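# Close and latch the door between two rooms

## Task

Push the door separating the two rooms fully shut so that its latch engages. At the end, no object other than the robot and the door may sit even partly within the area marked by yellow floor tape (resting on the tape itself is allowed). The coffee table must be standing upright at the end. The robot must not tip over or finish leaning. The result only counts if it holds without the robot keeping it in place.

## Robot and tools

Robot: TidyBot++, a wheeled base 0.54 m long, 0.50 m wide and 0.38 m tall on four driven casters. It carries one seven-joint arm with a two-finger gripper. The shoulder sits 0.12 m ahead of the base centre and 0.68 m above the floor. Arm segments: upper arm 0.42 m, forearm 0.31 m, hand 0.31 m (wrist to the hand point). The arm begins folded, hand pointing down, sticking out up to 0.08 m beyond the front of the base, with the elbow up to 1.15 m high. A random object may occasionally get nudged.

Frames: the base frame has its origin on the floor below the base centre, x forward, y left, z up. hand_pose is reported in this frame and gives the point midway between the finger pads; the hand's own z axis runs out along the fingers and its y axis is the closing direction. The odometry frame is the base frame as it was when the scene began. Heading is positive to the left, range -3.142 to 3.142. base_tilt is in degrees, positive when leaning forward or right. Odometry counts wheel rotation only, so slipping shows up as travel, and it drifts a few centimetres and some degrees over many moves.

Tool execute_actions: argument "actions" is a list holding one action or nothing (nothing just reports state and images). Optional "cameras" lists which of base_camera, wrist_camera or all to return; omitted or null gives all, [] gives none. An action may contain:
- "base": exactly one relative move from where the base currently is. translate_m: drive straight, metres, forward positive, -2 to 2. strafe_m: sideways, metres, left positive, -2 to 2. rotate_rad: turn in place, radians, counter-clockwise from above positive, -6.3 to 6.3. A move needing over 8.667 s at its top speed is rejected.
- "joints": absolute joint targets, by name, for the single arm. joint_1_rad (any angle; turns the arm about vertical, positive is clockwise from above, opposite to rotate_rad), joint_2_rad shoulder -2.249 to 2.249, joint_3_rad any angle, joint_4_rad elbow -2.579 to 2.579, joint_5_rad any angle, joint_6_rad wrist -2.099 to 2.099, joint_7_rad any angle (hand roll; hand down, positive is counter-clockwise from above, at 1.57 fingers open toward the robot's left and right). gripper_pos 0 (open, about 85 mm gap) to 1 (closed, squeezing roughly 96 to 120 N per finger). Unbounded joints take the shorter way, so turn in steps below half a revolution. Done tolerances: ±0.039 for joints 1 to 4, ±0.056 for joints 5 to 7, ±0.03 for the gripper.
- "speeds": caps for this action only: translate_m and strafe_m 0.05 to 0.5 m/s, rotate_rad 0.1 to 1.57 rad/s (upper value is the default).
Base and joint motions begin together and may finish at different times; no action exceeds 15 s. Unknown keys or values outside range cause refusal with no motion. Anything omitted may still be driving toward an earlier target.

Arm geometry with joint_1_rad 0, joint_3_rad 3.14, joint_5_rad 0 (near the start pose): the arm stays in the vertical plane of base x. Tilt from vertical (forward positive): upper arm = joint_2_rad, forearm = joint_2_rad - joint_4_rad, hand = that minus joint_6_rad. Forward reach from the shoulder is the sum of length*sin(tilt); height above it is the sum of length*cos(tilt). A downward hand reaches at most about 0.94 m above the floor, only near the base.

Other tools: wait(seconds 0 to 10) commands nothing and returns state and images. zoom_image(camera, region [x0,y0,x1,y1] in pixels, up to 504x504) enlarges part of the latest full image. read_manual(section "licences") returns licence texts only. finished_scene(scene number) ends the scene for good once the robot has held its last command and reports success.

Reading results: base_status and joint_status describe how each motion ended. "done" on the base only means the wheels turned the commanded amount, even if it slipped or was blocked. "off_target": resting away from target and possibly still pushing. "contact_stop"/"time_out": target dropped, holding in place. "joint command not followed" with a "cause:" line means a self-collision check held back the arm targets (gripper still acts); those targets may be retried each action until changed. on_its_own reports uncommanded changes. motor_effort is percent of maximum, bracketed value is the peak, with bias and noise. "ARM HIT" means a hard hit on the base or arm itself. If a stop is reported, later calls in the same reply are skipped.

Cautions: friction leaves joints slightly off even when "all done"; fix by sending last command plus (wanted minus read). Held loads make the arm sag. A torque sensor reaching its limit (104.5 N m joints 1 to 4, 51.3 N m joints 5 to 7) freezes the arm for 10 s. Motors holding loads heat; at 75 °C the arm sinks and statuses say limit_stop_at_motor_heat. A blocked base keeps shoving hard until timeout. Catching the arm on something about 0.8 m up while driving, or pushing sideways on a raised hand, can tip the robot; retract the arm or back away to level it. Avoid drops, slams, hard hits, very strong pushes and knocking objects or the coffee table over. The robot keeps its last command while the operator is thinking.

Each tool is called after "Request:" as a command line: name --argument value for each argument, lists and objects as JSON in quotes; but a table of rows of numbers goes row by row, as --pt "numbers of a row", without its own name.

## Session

Request:
execute_actions --actions '[]'

Scene clock: 0.00 s.
base_odometry: x=+0.000 y=+0.000 heading=+0.000 (m, m, rad; odometry frame)
base_tilt: forward=-0.5 right=+0.4 (deg)
base_status: not commanded
joint_positions: joint_1_rad=+0.028 joint_2_rad=-0.375 joint_3_rad=+3.185 joint_4_rad=-2.516 joint_5_rad=+0.038 joint_6_rad=-0.840 joint_7_rad=+1.553 gripper_pos=+0.000
joint_status: not commanded
motor_effort: joint_1_rad=+1 joint_2_rad=+0 joint_3_rad=+0 joint_4_rad=+12 joint_5_rad=+0 joint_6_rad=+1 joint_7_rad=+0 (%)
hand_pose: x=+0.2789 y=-0.0172 z=+0.5964 quat_wxyz=(+0.009, +0.996, -0.032, +0.080) (m; base frame)
pictures: base_camera, wrist_camera
camera_calibration (this result's frames):
wrist_camera: T_world_to_cam=[[-0.0458582, -0.998915, -0.0081214, 0.00665178], [-0.987453, 0.0465588, -0.150893, 0.418537], [0.151107, 0.00109984, -0.988517, 0.678653], [0, 0, 0, 1]] pos_world=[0.311042, -0.0135884, 0.734068]
Images, in order (width x height): base_camera 644x364, wrist_camera 644x476.

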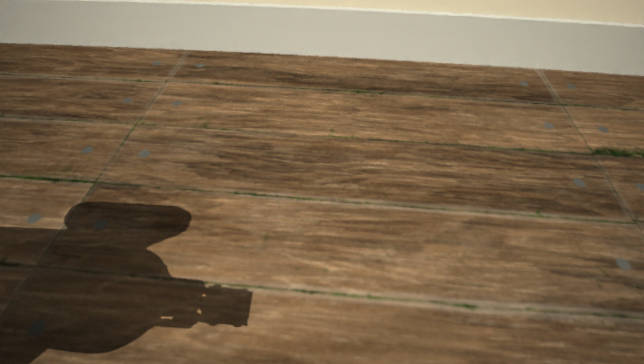

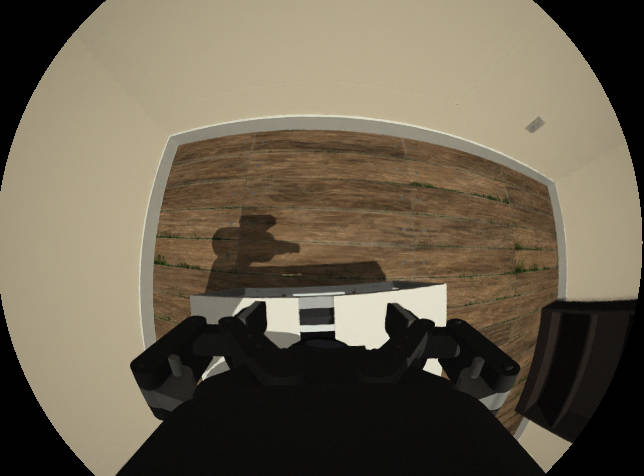

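Request:
execute_actions --actions '[{"base":{"rotate_rad":3.02},"joints":{"joint_2_rad":-0.45,"joint_4_rad":-1.3,"joint_6_rad":-1.7}}]'

Scene clock: 8.33 s.
base_odometry: x=+0.000 y=+0.000 heading=+3.019 (m, m, rad; odometry frame)
base_tilt: forward=-0.5 right=+0.3 (deg)
base_status: done
joint_positions: joint_1_rad=+0.028 joint_2_rad=-0.434 joint_3_rad=+3.185 joint_4_rad=-1.309 joint_5_rad=+0.038 joint_6_rad=-1.662 joint_7_rad=+1.553 gripper_pos=+0.000
joint_status: all done
motor_effort: joint_1_rad=+0(0) joint_2_rad=+1(6) joint_3_rad=+0(1) joint_4_rad=+14(16) joint_5_rad=+1(1) joint_6_rad=+4(5) joint_7_rad=+0(0) (%)
hand_pose: x=+0.3593 y=-0.0329 z=+1.0089 quat_wxyz=(+0.016, +0.953, -0.051, +0.297) (m; base frame)
pictures: base_camera, wrist_camera
camera_calibration (this result's frames):
wrist_camera: T_world_to_cam=[[-0.0797717, -0.996763, -0.00998644, 0.0121973], [-0.824651, 0.0716189, -0.561089, 0.917046], [0.559988, -0.0365237, -0.827695, 0.763855], [0, 0, 0, 1]] pos_world=[0.329467, -0.0256212, 1.14691]
Images, in order (width x height): base_camera 644x364, wrist_camera 644x476.

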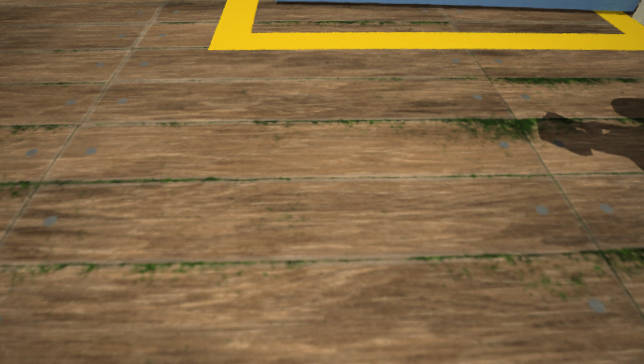

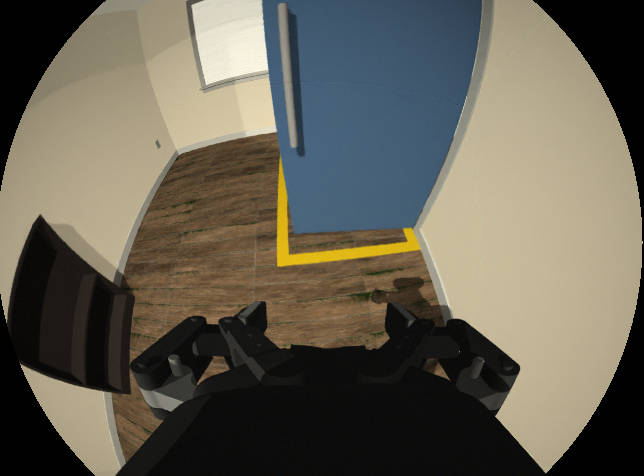

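Request:
execute_actions --actions '[{"base":{"rotate_rad":-1.57},"joints":{"joint_2_rad":-0.6,"joint_6_rad":-2.05}}]' --cameras '[]'

Request:
execute_actions --actions '[{"base":{"translate_m":-0.47}}]' --cameras '[]'

Request:
execute_actions --actions '[{"base":{"strafe_m":1.55}}]'

Scene clock: 18.53 s.
base_odometry: x=+0.000 y=+0.000 heading=+1.450 (m, m, rad; odometry frame)
base_tilt: forward=-0.5 right=+0.3 (deg)
base_status: done
joint_positions: joint_1_rad=+0.028 joint_2_rad=-0.604 joint_3_rad=+3.185 joint_4_rad=-1.307 joint_5_rad=+0.038 joint_6_rad=-2.022 joint_7_rad=+1.553 gripper_pos=+0.000
joint_status: all done
motor_effort: joint_1_rad=+0(1) joint_2_rad=+8(11) joint_3_rad=+0(1) joint_4_rad=+12(14) joint_5_rad=+0(0) joint_6_rad=+3(4) joint_7_rad=-1(1) (%)
hand_pose: x=+0.2084 y=-0.0226 z=+0.9833 quat_wxyz=(+0.008, +0.977, -0.054, +0.206) (m; base frame)
pictures: none
No camera images: the call's "cameras" was empty. Leave "cameras" out to get every camera's image.

Scene clock: 20.83 s.
base_odometry: x=-0.057 y=-0.467 heading=+1.449 (m, m, rad; odometry frame)
base_tilt: forward=-0.5 right=+0.3 (deg)
base_status: done
joint_positions: joint_1_rad=+0.028 joint_2_rad=-0.607 joint_3_rad=+3.185 joint_4_rad=-1.307 joint_5_rad=+0.038 joint_6_rad=-2.022 joint_7_rad=+1.553 gripper_pos=+0.000
joint_status: not commanded
motor_effort: joint_1_rad=+0(1) joint_2_rad=+9(12) joint_3_rad=+0(0) joint_4_rad=+11(12) joint_5_rad=+0(1) joint_6_rad=+3(4) joint_7_rad=+0(0) (%)
hand_pose: x=+0.2076 y=-0.0226 z=+0.9837 quat_wxyz=(+0.008, +0.977, -0.054, +0.208) (m; base frame)
pictures: none
No camera images: the call's "cameras" was empty. Leave "cameras" out to get every camera's image.

Scene clock: 25.30 s.
base_odometry: x=-1.596 y=-0.280 heading=+1.449 (m, m, rad; odometry frame)
base_tilt: forward=-0.5 right=+0.3 (deg)
base_status: done
joint_positions: joint_1_rad=+0.028 joint_2_rad=-0.607 joint_3_rad=+3.185 joint_4_rad=-1.307 joint_5_rad=+0.038 joint_6_rad=-2.022 joint_7_rad=+1.553 gripper_pos=+0.000
joint_status: not commanded
motor_effort: joint_1_rad=+0(1) joint_2_rad=+9(10) joint_3_rad=+0(2) joint_4_rad=+11(12) joint_5_rad=+0(1) joint_6_rad=+3(4) joint_7_rad=+0(0) (%)
hand_pose: x=+0.2077 y=-0.0226 z=+0.9837 quat_wxyz=(+0.008, +0.977, -0.054, +0.208) (m; base frame)
pictures: base_camera, wrist_camera
camera_calibration (this result's frames):
wrist_camera: T_world_to_cam=[[-0.0848837, -0.996122, -0.0231644, 0.024118], [-0.912612, 0.0870566, -0.399451, 0.636845], [0.399918, -0.0127668, -0.916462, 0.949359], [0, 0, 0, 1]] pos_world=[0.203573, -0.0192968, 1.125]
Images, in order (width x height): base_camera 644x364, wrist_camera 644x476.

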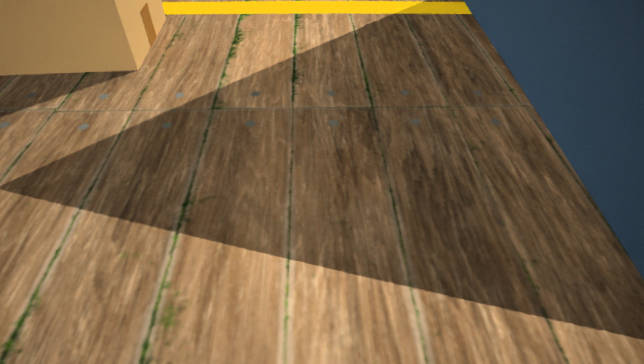

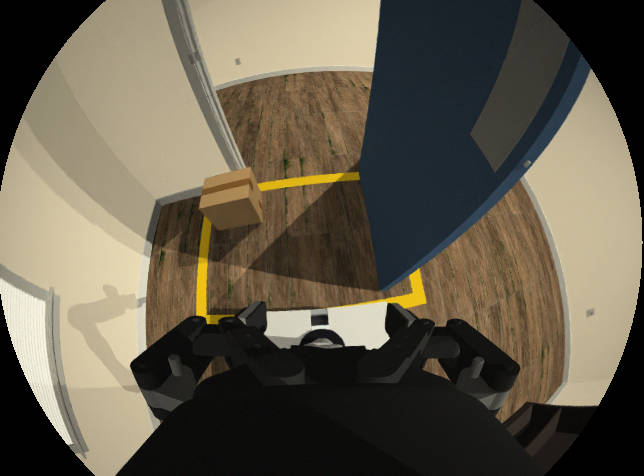

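Request:
execute_actions --actions '[{"base":{"translate_m":0.79},"joints":{"joint_1_rad":-1.65,"joint_2_rad":-0.2}}]' --cameras '[]'

Request:
execute_actions --actions '[{"base":{"strafe_m":0.49},"speeds":{"strafe_m":0.13}}]'

Request:
execute_actions --actions '[{"base":{"strafe_m":-0.05}}]' --cameras '[]'

Request:
execute_actions --actions '[{"base":{"translate_m":-0.79},"joints":{"joint_1_rad":0,"joint_2_rad":-0.9}}]'

Scene clock: 36.10 s.
base_odometry: x=-1.501 y=+0.504 heading=+1.450 (m, m, rad; odometry frame)
base_tilt: forward=-0.5 right=+0.3 (deg)
base_status: done
joint_positions: joint_1_rad=-1.630 joint_2_rad=-0.214 joint_3_rad=+3.185 joint_4_rad=-1.307 joint_5_rad=+0.038 joint_6_rad=-2.022 joint_7_rad=+1.553 gripper_pos=+0.000
joint_status: all done
motor_effort: joint_1_rad=+0(0) joint_2_rad=-5(13) joint_3_rad=+0(1) joint_4_rad=+13(13) joint_5_rad=+1(1) joint_6_rad=+0(4) joint_7_rad=-1(1) (%)
hand_pose: x=+0.1273 y=+0.1988 z=+0.9267 quat_wxyz=(-0.001, +0.713, +0.701, +0.019) (m; base frame)
pictures: none
No camera images: the call's "cameras" was empty. Leave "cameras" out to get every camera's image.

Scene clock: 40.43 s.
base_odometry: x=-1.987 y=+0.564 heading=+1.450 (m, m, rad; odometry frame)
base_tilt: forward=-0.5 right=+0.3 (deg)
base_status: done
joint_positions: joint_1_rad=-1.631 joint_2_rad=-0.201 joint_3_rad=+3.185 joint_4_rad=-1.307 joint_5_rad=+0.038 joint_6_rad=-2.022 joint_7_rad=+1.553 gripper_pos=+0.000
joint_status: not commanded
motor_effort: joint_1_rad=+0(1) joint_2_rad=-6(10) joint_3_rad=+0(1) joint_4_rad=+13(14) joint_5_rad=+1(1) joint_6_rad=+0(2) joint_7_rad=-1(1) (%)
hand_pose: x=+0.1270 y=+0.2020 z=+0.9241 quat_wxyz=(+0.004, +0.713, +0.701, +0.014) (m; base frame)
pictures: base_camera, wrist_camera
camera_calibration (this result's frames):
wrist_camera: T_world_to_cam=[[0.999998, -0.00140767, 0.00104976, -0.121491], [-0.00140078, -0.999978, -0.00654017, 0.260597], [0.00105894, 0.00653869, -0.999978, 1.05378], [0, 0, 0, 1]] pos_world=[0.12074, 0.25353, 1.05559]
Images, in order (width x height): base_camera 644x364, wrist_camera 644x476.

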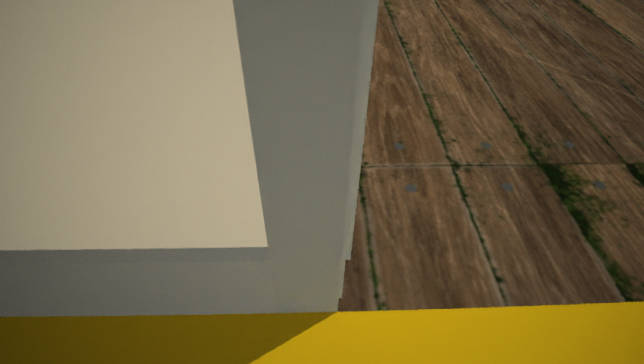

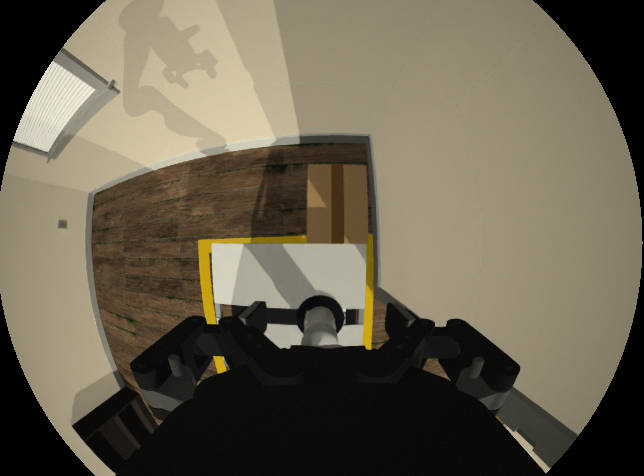

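Scene clock: 41.53 s.
base_odometry: x=-1.937 y=+0.557 heading=+1.450 (m, m, rad; odometry frame)
base_tilt: forward=-0.5 right=+0.3 (deg)
base_status: done
joint_positions: joint_1_rad=-1.631 joint_2_rad=-0.205 joint_3_rad=+3.185 joint_4_rad=-1.306 joint_5_rad=+0.038 joint_6_rad=-2.022 joint_7_rad=+1.553 gripper_pos=+0.000
joint_status: not commanded
motor_effort: joint_1_rad=+0(1) joint_2_rad=-6(9) joint_3_rad=+0(1) joint_4_rad=+13(14) joint_5_rad=+1(1) joint_6_rad=+0(1) joint_7_rad=+1(0) (%)
hand_pose: x=+0.1271 y=+0.2011 z=+0.9249 quat_wxyz=(+0.002, +0.713, +0.701, +0.016) (m; base frame)
pictures: none
No camera images: the call's "cameras" was empty. Leave "cameras" out to get every camera's image.

Scene clock: 44.47 s.
base_odometry: x=-2.033 y=-0.227 heading=+1.449 (m, m, rad; odometry frame)
base_tilt: forward=-0.5 right=+0.3 (deg)
base_status: done
joint_positions: joint_1_rad=-0.016 joint_2_rad=-0.898 joint_3_rad=+3.185 joint_4_rad=-1.306 joint_5_rad=+0.038 joint_6_rad=-2.022 joint_7_rad=+1.553 gripper_pos=+0.000
joint_status: all done
motor_effort: joint_1_rad=+0(1) joint_2_rad=+19(21) joint_3_rad=+0(2) joint_4_rad=+9(13) joint_5_rad=+0(1) joint_6_rad=+5(6) joint_7_rad=+0(0) (%)
hand_pose: x=+0.1182 y=-0.0201 z=+0.9969 quat_wxyz=(-0.004, +0.937, -0.033, +0.348) (m; base frame)
pictures: base_camera, wrist_camera
camera_calibration (this result's frames):
wrist_camera: T_world_to_cam=[[-0.0314985, -0.998762, -0.038499, 0.0282252], [-0.76201, 0.048922, -0.645715, 0.787108], [0.646799, 0.00899759, -0.762608, 0.815139], [0, 0, 0, 1]] pos_world=[0.0734423, -0.0176509, 1.13096]
Images, in order (width x height): base_camera 644x364, wrist_camera 644x476.

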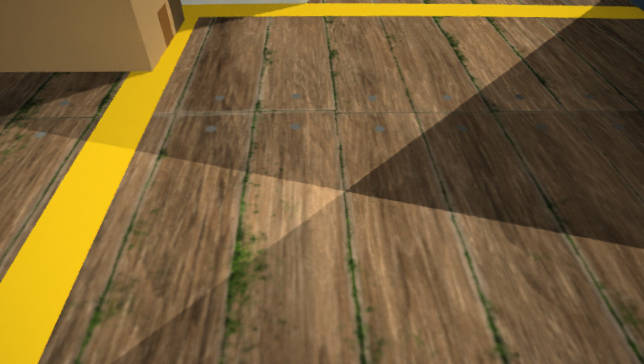

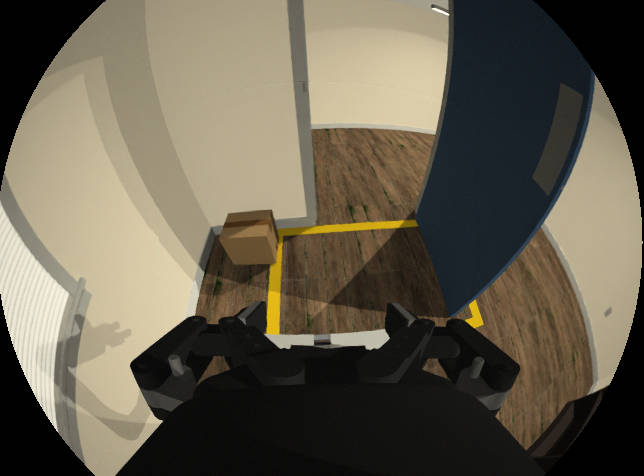

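Request:
execute_actions --actions '[{"base":{"strafe_m":-1.12}}]'

Request:
execute_actions --actions '[{"base":{"translate_m":0.42}}]' --cameras '[]'

Request:
execute_actions --actions '[{"base":{"strafe_m":0.6},"speeds":{"strafe_m":0.13}}]'

Scene clock: 54.77 s.
base_odometry: x=-0.921 y=-0.364 heading=+1.449 (m, m, rad; odometry frame)
base_tilt: forward=-0.5 right=+0.3 (deg)
base_status: done
joint_positions: joint_1_rad=-0.013 joint_2_rad=-0.898 joint_3_rad=+3.185 joint_4_rad=-1.306 joint_5_rad=+0.038 joint_6_rad=-2.022 joint_7_rad=+1.553 gripper_pos=+0.000
joint_status: not commanded
motor_effort: joint_1_rad=+0(2) joint_2_rad=+18(20) joint_3_rad=+0(2) joint_4_rad=+9(9) joint_5_rad=+1(1) joint_6_rad=+6(6) joint_7_rad=+0(1) (%)
hand_pose: x=+0.1182 y=-0.0201 z=+0.9969 quat_wxyz=(-0.003, +0.937, -0.035, +0.348) (m; base frame)
pictures: base_camera, wrist_camera
camera_calibration (this result's frames):
wrist_camera: T_world_to_cam=[[-0.0347389, -0.998655, -0.0384873, 0.0286029], [-0.761847, 0.0513867, -0.645715, 0.787089], [0.646825, 0.00689003, -0.762608, 0.815136], [0, 0, 0, 1]] pos_world=[0.073385, -0.0174977, 1.13096]
Images, in order (width x height): base_camera 644x364, wrist_camera 644x476.

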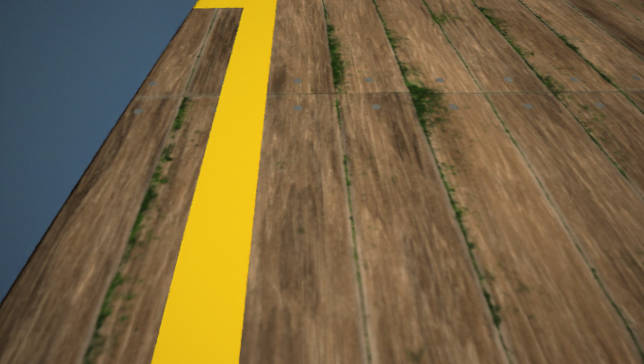

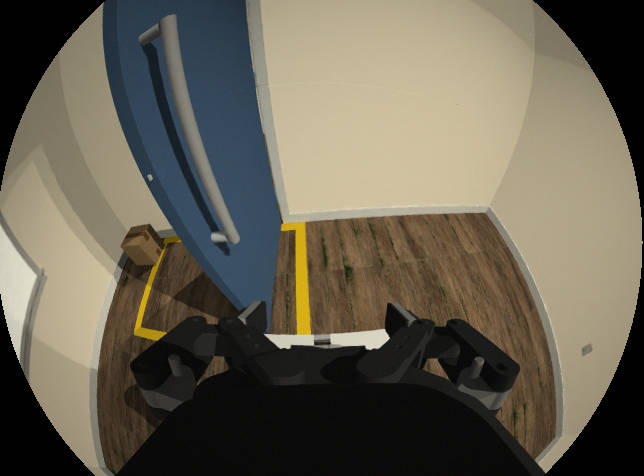

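Scene clock: 56.97 s.
base_odometry: x=-0.870 y=+0.053 heading=+1.448 (m, m, rad; odometry frame)
base_tilt: forward=-0.5 right=+0.3 (deg)
base_status: done
joint_positions: joint_1_rad=-0.013 joint_2_rad=-0.894 joint_3_rad=+3.185 joint_4_rad=-1.306 joint_5_rad=+0.038 joint_6_rad=-2.022 joint_7_rad=+1.553 gripper_pos=+0.000
joint_status: not commanded
motor_effort: joint_1_rad=+0(1) joint_2_rad=+18(22) joint_3_rad=+0(0) joint_4_rad=+9(10) joint_5_rad=+0(0) joint_6_rad=+5(6) joint_7_rad=+0(0) (%)
hand_pose: x=+0.1193 y=-0.0201 z=+0.9969 quat_wxyz=(-0.003, +0.938, -0.035, +0.346) (m; base frame)
pictures: none
No camera images: the call's "cameras" was empty. Leave "cameras" out to get every camera's image.

Scene clock: 62.20 s.
base_odometry: x=-1.466 y=+0.127 heading=+1.448 (m, m, rad; odometry frame)
base_tilt: forward=-0.5 right=+0.3 (deg)
base_status: done
joint_positions: joint_1_rad=-0.010 joint_2_rad=-0.895 joint_3_rad=+3.185 joint_4_rad=-1.306 joint_5_rad=+0.038 joint_6_rad=-2.022 joint_7_rad=+1.553 gripper_pos=+0.000
joint_status: not commanded
motor_effort: joint_1_rad=+0(4) joint_2_rad=+19(20) joint_3_rad=+0(3) joint_4_rad=+9(9) joint_5_rad=+1(1) joint_6_rad=+5(6) joint_7_rad=-1(0) (%)
hand_pose: x=+0.1190 y=-0.0199 z=+0.9969 quat_wxyz=(-0.003, +0.937, -0.036, +0.347) (m; base frame)
pictures: base_camera, wrist_camera
camera_calibration (this result's frames):
wrist_camera: T_world_to_cam=[[-0.0369787, -0.998584, -0.0382412, 0.0288136], [-0.763458, 0.0529219, -0.643686, 0.785979], [0.644798, 0.00539286, -0.764334, 0.816571], [0, 0, 0, 1]] pos_world=[0.0746031, -0.0172264, 1.13116]
Images, in order (width x height): base_camera 644x364, wrist_camera 644x476.

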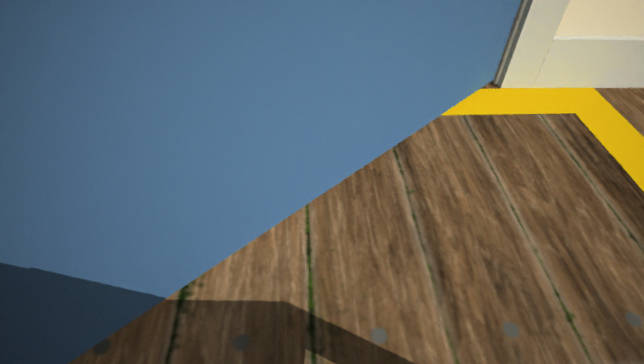

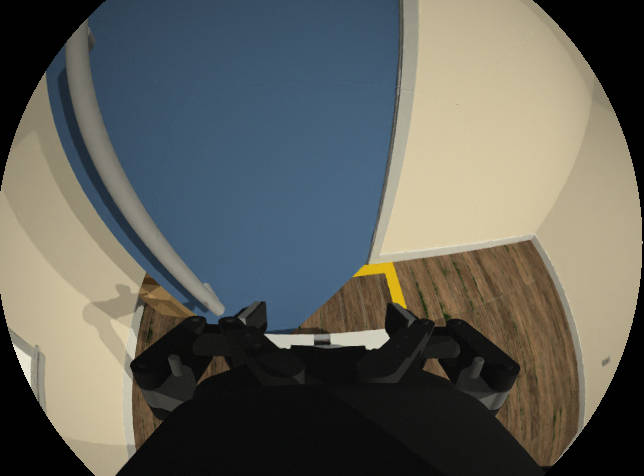

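Request:
execute_actions --actions '[{"base":{"translate_m":0.4},"speeds":{"translate_m":0.12}}]' --cameras '[]'

Request:
execute_actions --actions '[{"base":{"strafe_m":0.2},"speeds":{"strafe_m":0.2}}]'

Request:
execute_actions --actions '[{"base":{"translate_m":0.11},"speeds":{"translate_m":0.05}}]'

Scene clock: 72.07 s.
base_odometry: x=-1.417 y=+0.524 heading=+1.448 (m, m, rad; odometry frame)
base_tilt: forward=-0.5 right=+0.3 (deg)
base_status: done
joint_positions: joint_1_rad=-0.010 joint_2_rad=-0.897 joint_3_rad=+3.185 joint_4_rad=-1.306 joint_5_rad=+0.038 joint_6_rad=-2.022 joint_7_rad=+1.553 gripper_pos=+0.000
joint_status: not commanded
motor_effort: joint_1_rad=+0(2) joint_2_rad=+19(22) joint_3_rad=+0(0) joint_4_rad=+9(10) joint_5_rad=+0(0) joint_6_rad=+5(6) joint_7_rad=+0(0) (%)
hand_pose: x=+0.1183 y=-0.0200 z=+0.9970 quat_wxyz=(-0.003, +0.937, -0.036, +0.348) (m; base frame)
pictures: none
No camera images: the call's "cameras" was empty. Leave "cameras" out to get every camera's image.

Scene clock: 73.83 s.
base_odometry: x=-1.616 y=+0.549 heading=+1.448 (m, m, rad; odometry frame)
base_tilt: forward=-0.5 right=+0.3 (deg)
base_status: done
joint_positions: joint_1_rad=-0.009 joint_2_rad=-0.897 joint_3_rad=+3.185 joint_4_rad=-1.306 joint_5_rad=+0.038 joint_6_rad=-2.022 joint_7_rad=+1.553 gripper_pos=+0.000
joint_status: not commanded
motor_effort: joint_1_rad=+0(3) joint_2_rad=+19(19) joint_3_rad=+0(3) joint_4_rad=+9(9) joint_5_rad=+0(1) joint_6_rad=+5(6) joint_7_rad=+0(1) (%)
hand_pose: x=+0.1183 y=-0.0200 z=+0.9970 quat_wxyz=(-0.003, +0.937, -0.036, +0.348) (m; base frame)
pictures: base_camera, wrist_camera
camera_calibration (this result's frames):
wrist_camera: T_world_to_cam=[[-0.0379928, -0.998541, -0.0383613, 0.0290172], [-0.761892, 0.0537859, -0.645467, 0.787092], [0.646589, 0.00470405, -0.762824, 0.815347], [0, 0, 0, 1]] pos_world=[0.0735873, -0.017195, 1.13112]
Images, in order (width x height): base_camera 644x364, wrist_camera 644x476.

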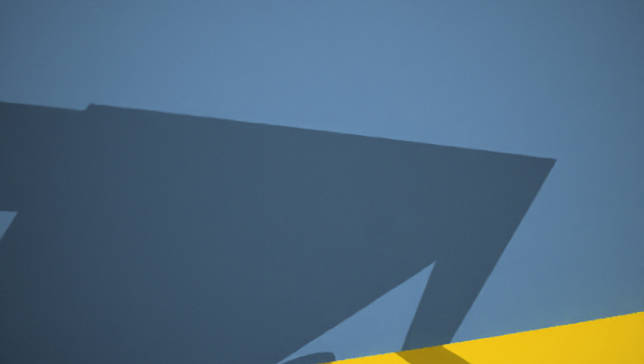

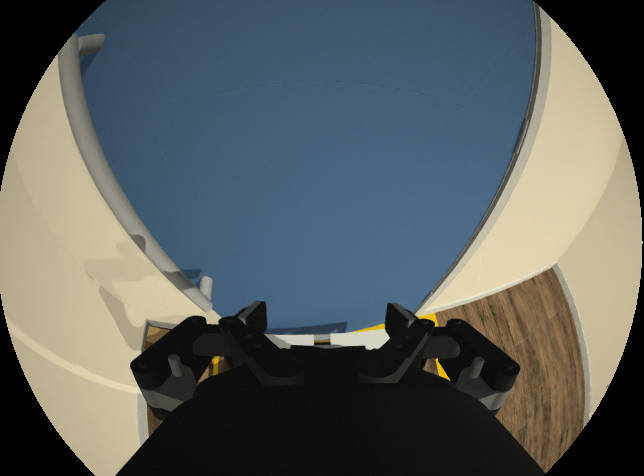

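Scene clock: 76.50 s.
base_odometry: x=-1.602 y=+0.658 heading=+1.448 (m, m, rad; odometry frame)
base_tilt: forward=-0.5 right=+0.3 (deg)
base_status: done
joint_positions: joint_1_rad=-0.009 joint_2_rad=-0.898 joint_3_rad=+3.185 joint_4_rad=-1.305 joint_5_rad=+0.038 joint_6_rad=-2.022 joint_7_rad=+1.553 gripper_pos=+0.000
joint_status: not commanded
motor_effort: joint_1_rad=+1(1) joint_2_rad=+19(23) joint_3_rad=+0(1) joint_4_rad=+9(10) joint_5_rad=+0(0) joint_6_rad=+6(6) joint_7_rad=-1(0) (%)
hand_pose: x=+0.1178 y=-0.0200 z=+0.9971 quat_wxyz=(-0.003, +0.937, -0.036, +0.348) (m; base frame)
pictures: base_camera, wrist_camera
camera_calibration (this result's frames):
wrist_camera: T_world_to_cam=[[-0.037942, -0.998541, -0.0384313, 0.0290603], [-0.760879, 0.0537998, -0.64666, 0.787855], [0.647783, 0.00470601, -0.76181, 0.814531], [0, 0, 0, 1]] pos_world=[0.0729252, -0.0172018, 1.13111]
Images, in order (width x height): base_camera 644x364, wrist_camera 644x476.

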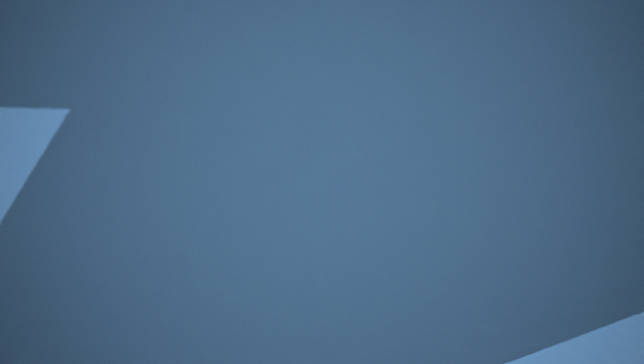

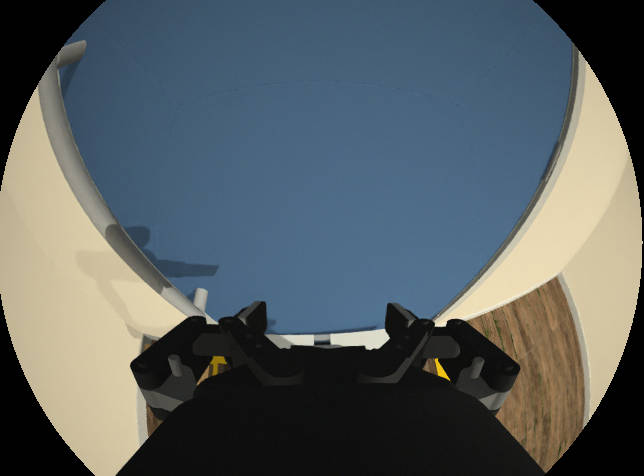

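Request:
execute_actions --actions '[{"base":{"translate_m":0.025},"speeds":{"translate_m":0.05},"joints":{"joint_1_rad":-0.9}}]'

Scene clock: 87.30 s.
base_odometry: x=-1.602 y=+0.663 heading=+1.448 (m, m, rad; odometry frame)
base_tilt: forward=-0.5 right=+0.4 (deg)
base_status: translate_m time_out (by the wheels' count: +0.005 of +0.025)
joint_positions: joint_1_rad=-0.885 joint_2_rad=-0.898 joint_3_rad=+3.185 joint_4_rad=-1.305 joint_5_rad=+0.038 joint_6_rad=-2.022 joint_7_rad=+1.553 gripper_pos=+0.000
joint_status: all done
motor_effort: joint_1_rad=+0(7) joint_2_rad=+19(28) joint_3_rad=+0(7) joint_4_rad=+8(12) joint_5_rad=+0(4) joint_6_rad=+6(7) joint_7_rad=-1(0) (%)
hand_pose: x=+0.1337 y=-0.0139 z=+0.9972 quat_wxyz=(-0.150, +0.864, +0.364, +0.314) (m; base frame)
pictures: base_camera, wrist_camera
camera_calibration (this result's frames):
wrist_camera: T_world_to_cam=[[0.742302, -0.668942, -0.038787, -0.0636701], [-0.528879, -0.54937, -0.6469, 0.760487], [0.41143, 0.500709, -0.761588, 0.842657], [0, 0, 0, 1]] pos_world=[0.102773, -0.0467292, 1.13125]
Images, in order (width x height): base_camera 644x364, wrist_camera 644x476.

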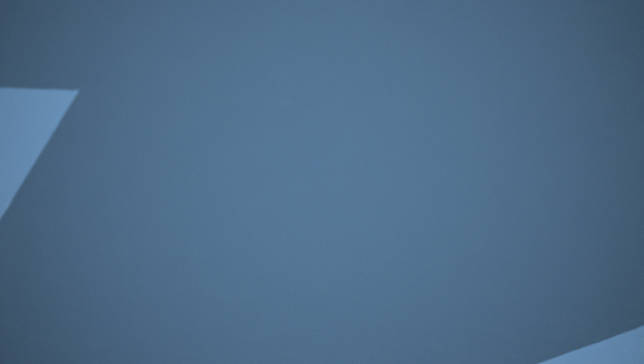

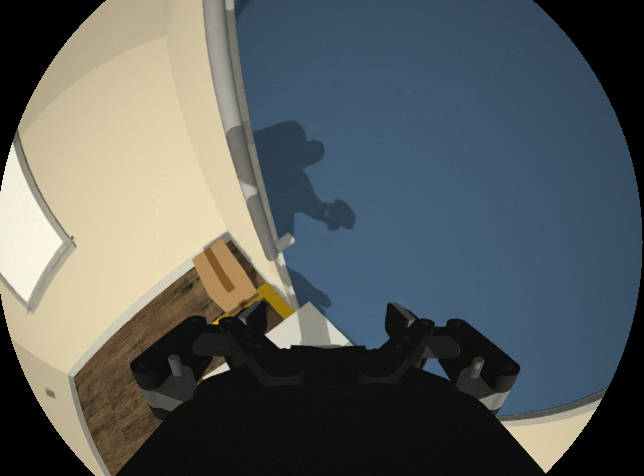

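Request:
execute_actions --actions '[{"base":{"translate_m":-0.35},"joints":{"joint_2_rad":-0.5}}]'

Scene clock: 105.33 s.
base_odometry: x=-1.645 y=+0.315 heading=+1.447 (m, m, rad; odometry frame)
base_tilt: forward=-0.5 right=+0.3 (deg)
base_status: done
joint_positions: joint_1_rad=-0.888 joint_2_rad=-0.502 joint_3_rad=+3.185 joint_4_rad=-1.304 joint_5_rad=+0.038 joint_6_rad=-2.022 joint_7_rad=+1.553 gripper_pos=+0.000
joint_status: all done
motor_effort: joint_1_rad=+0(1) joint_2_rad=+5(20) joint_3_rad=+0(2) joint_4_rad=+12(13) joint_5_rad=+1(2) joint_6_rad=+3(6) joint_7_rad=+0(1) (%)
hand_pose: x=+0.2106 y=+0.0806 z=+0.9736 quat_wxyz=(-0.061, +0.908, +0.387, +0.146) (m; base frame)
pictures: base_camera, wrist_camera
camera_calibration (this result's frames):
wrist_camera: T_world_to_cam=[[0.737027, -0.675641, -0.0173503, -0.0776533], [-0.647577, -0.698598, -0.304312, 0.541302], [0.193485, 0.235521, -0.952414, 0.998755], [0, 0, 0, 1]] pos_world=[0.214524, 0.0904585, 1.11461]
Images, in order (width x height): base_camera 644x364, wrist_camera 644x476.

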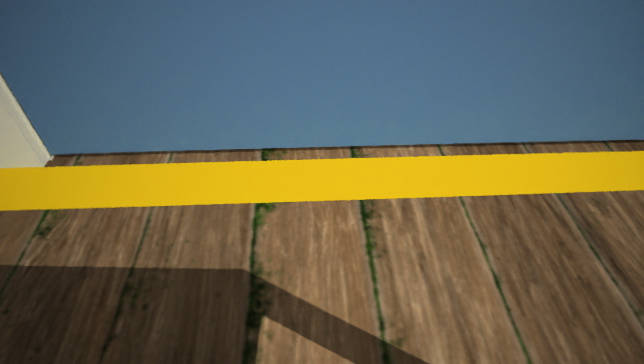

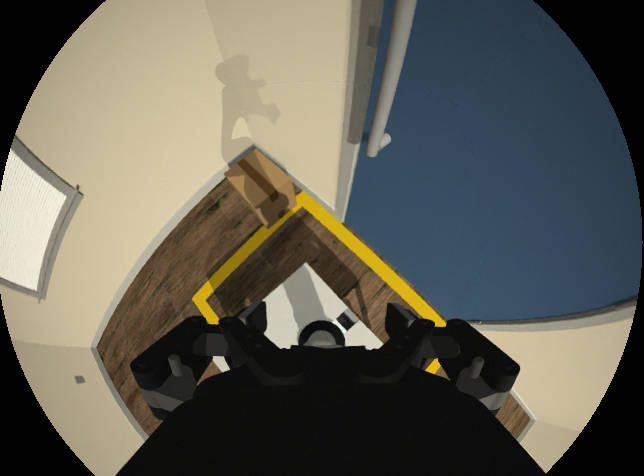

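Request:
finished_scene --scene 2

The scene is finished: the task was done.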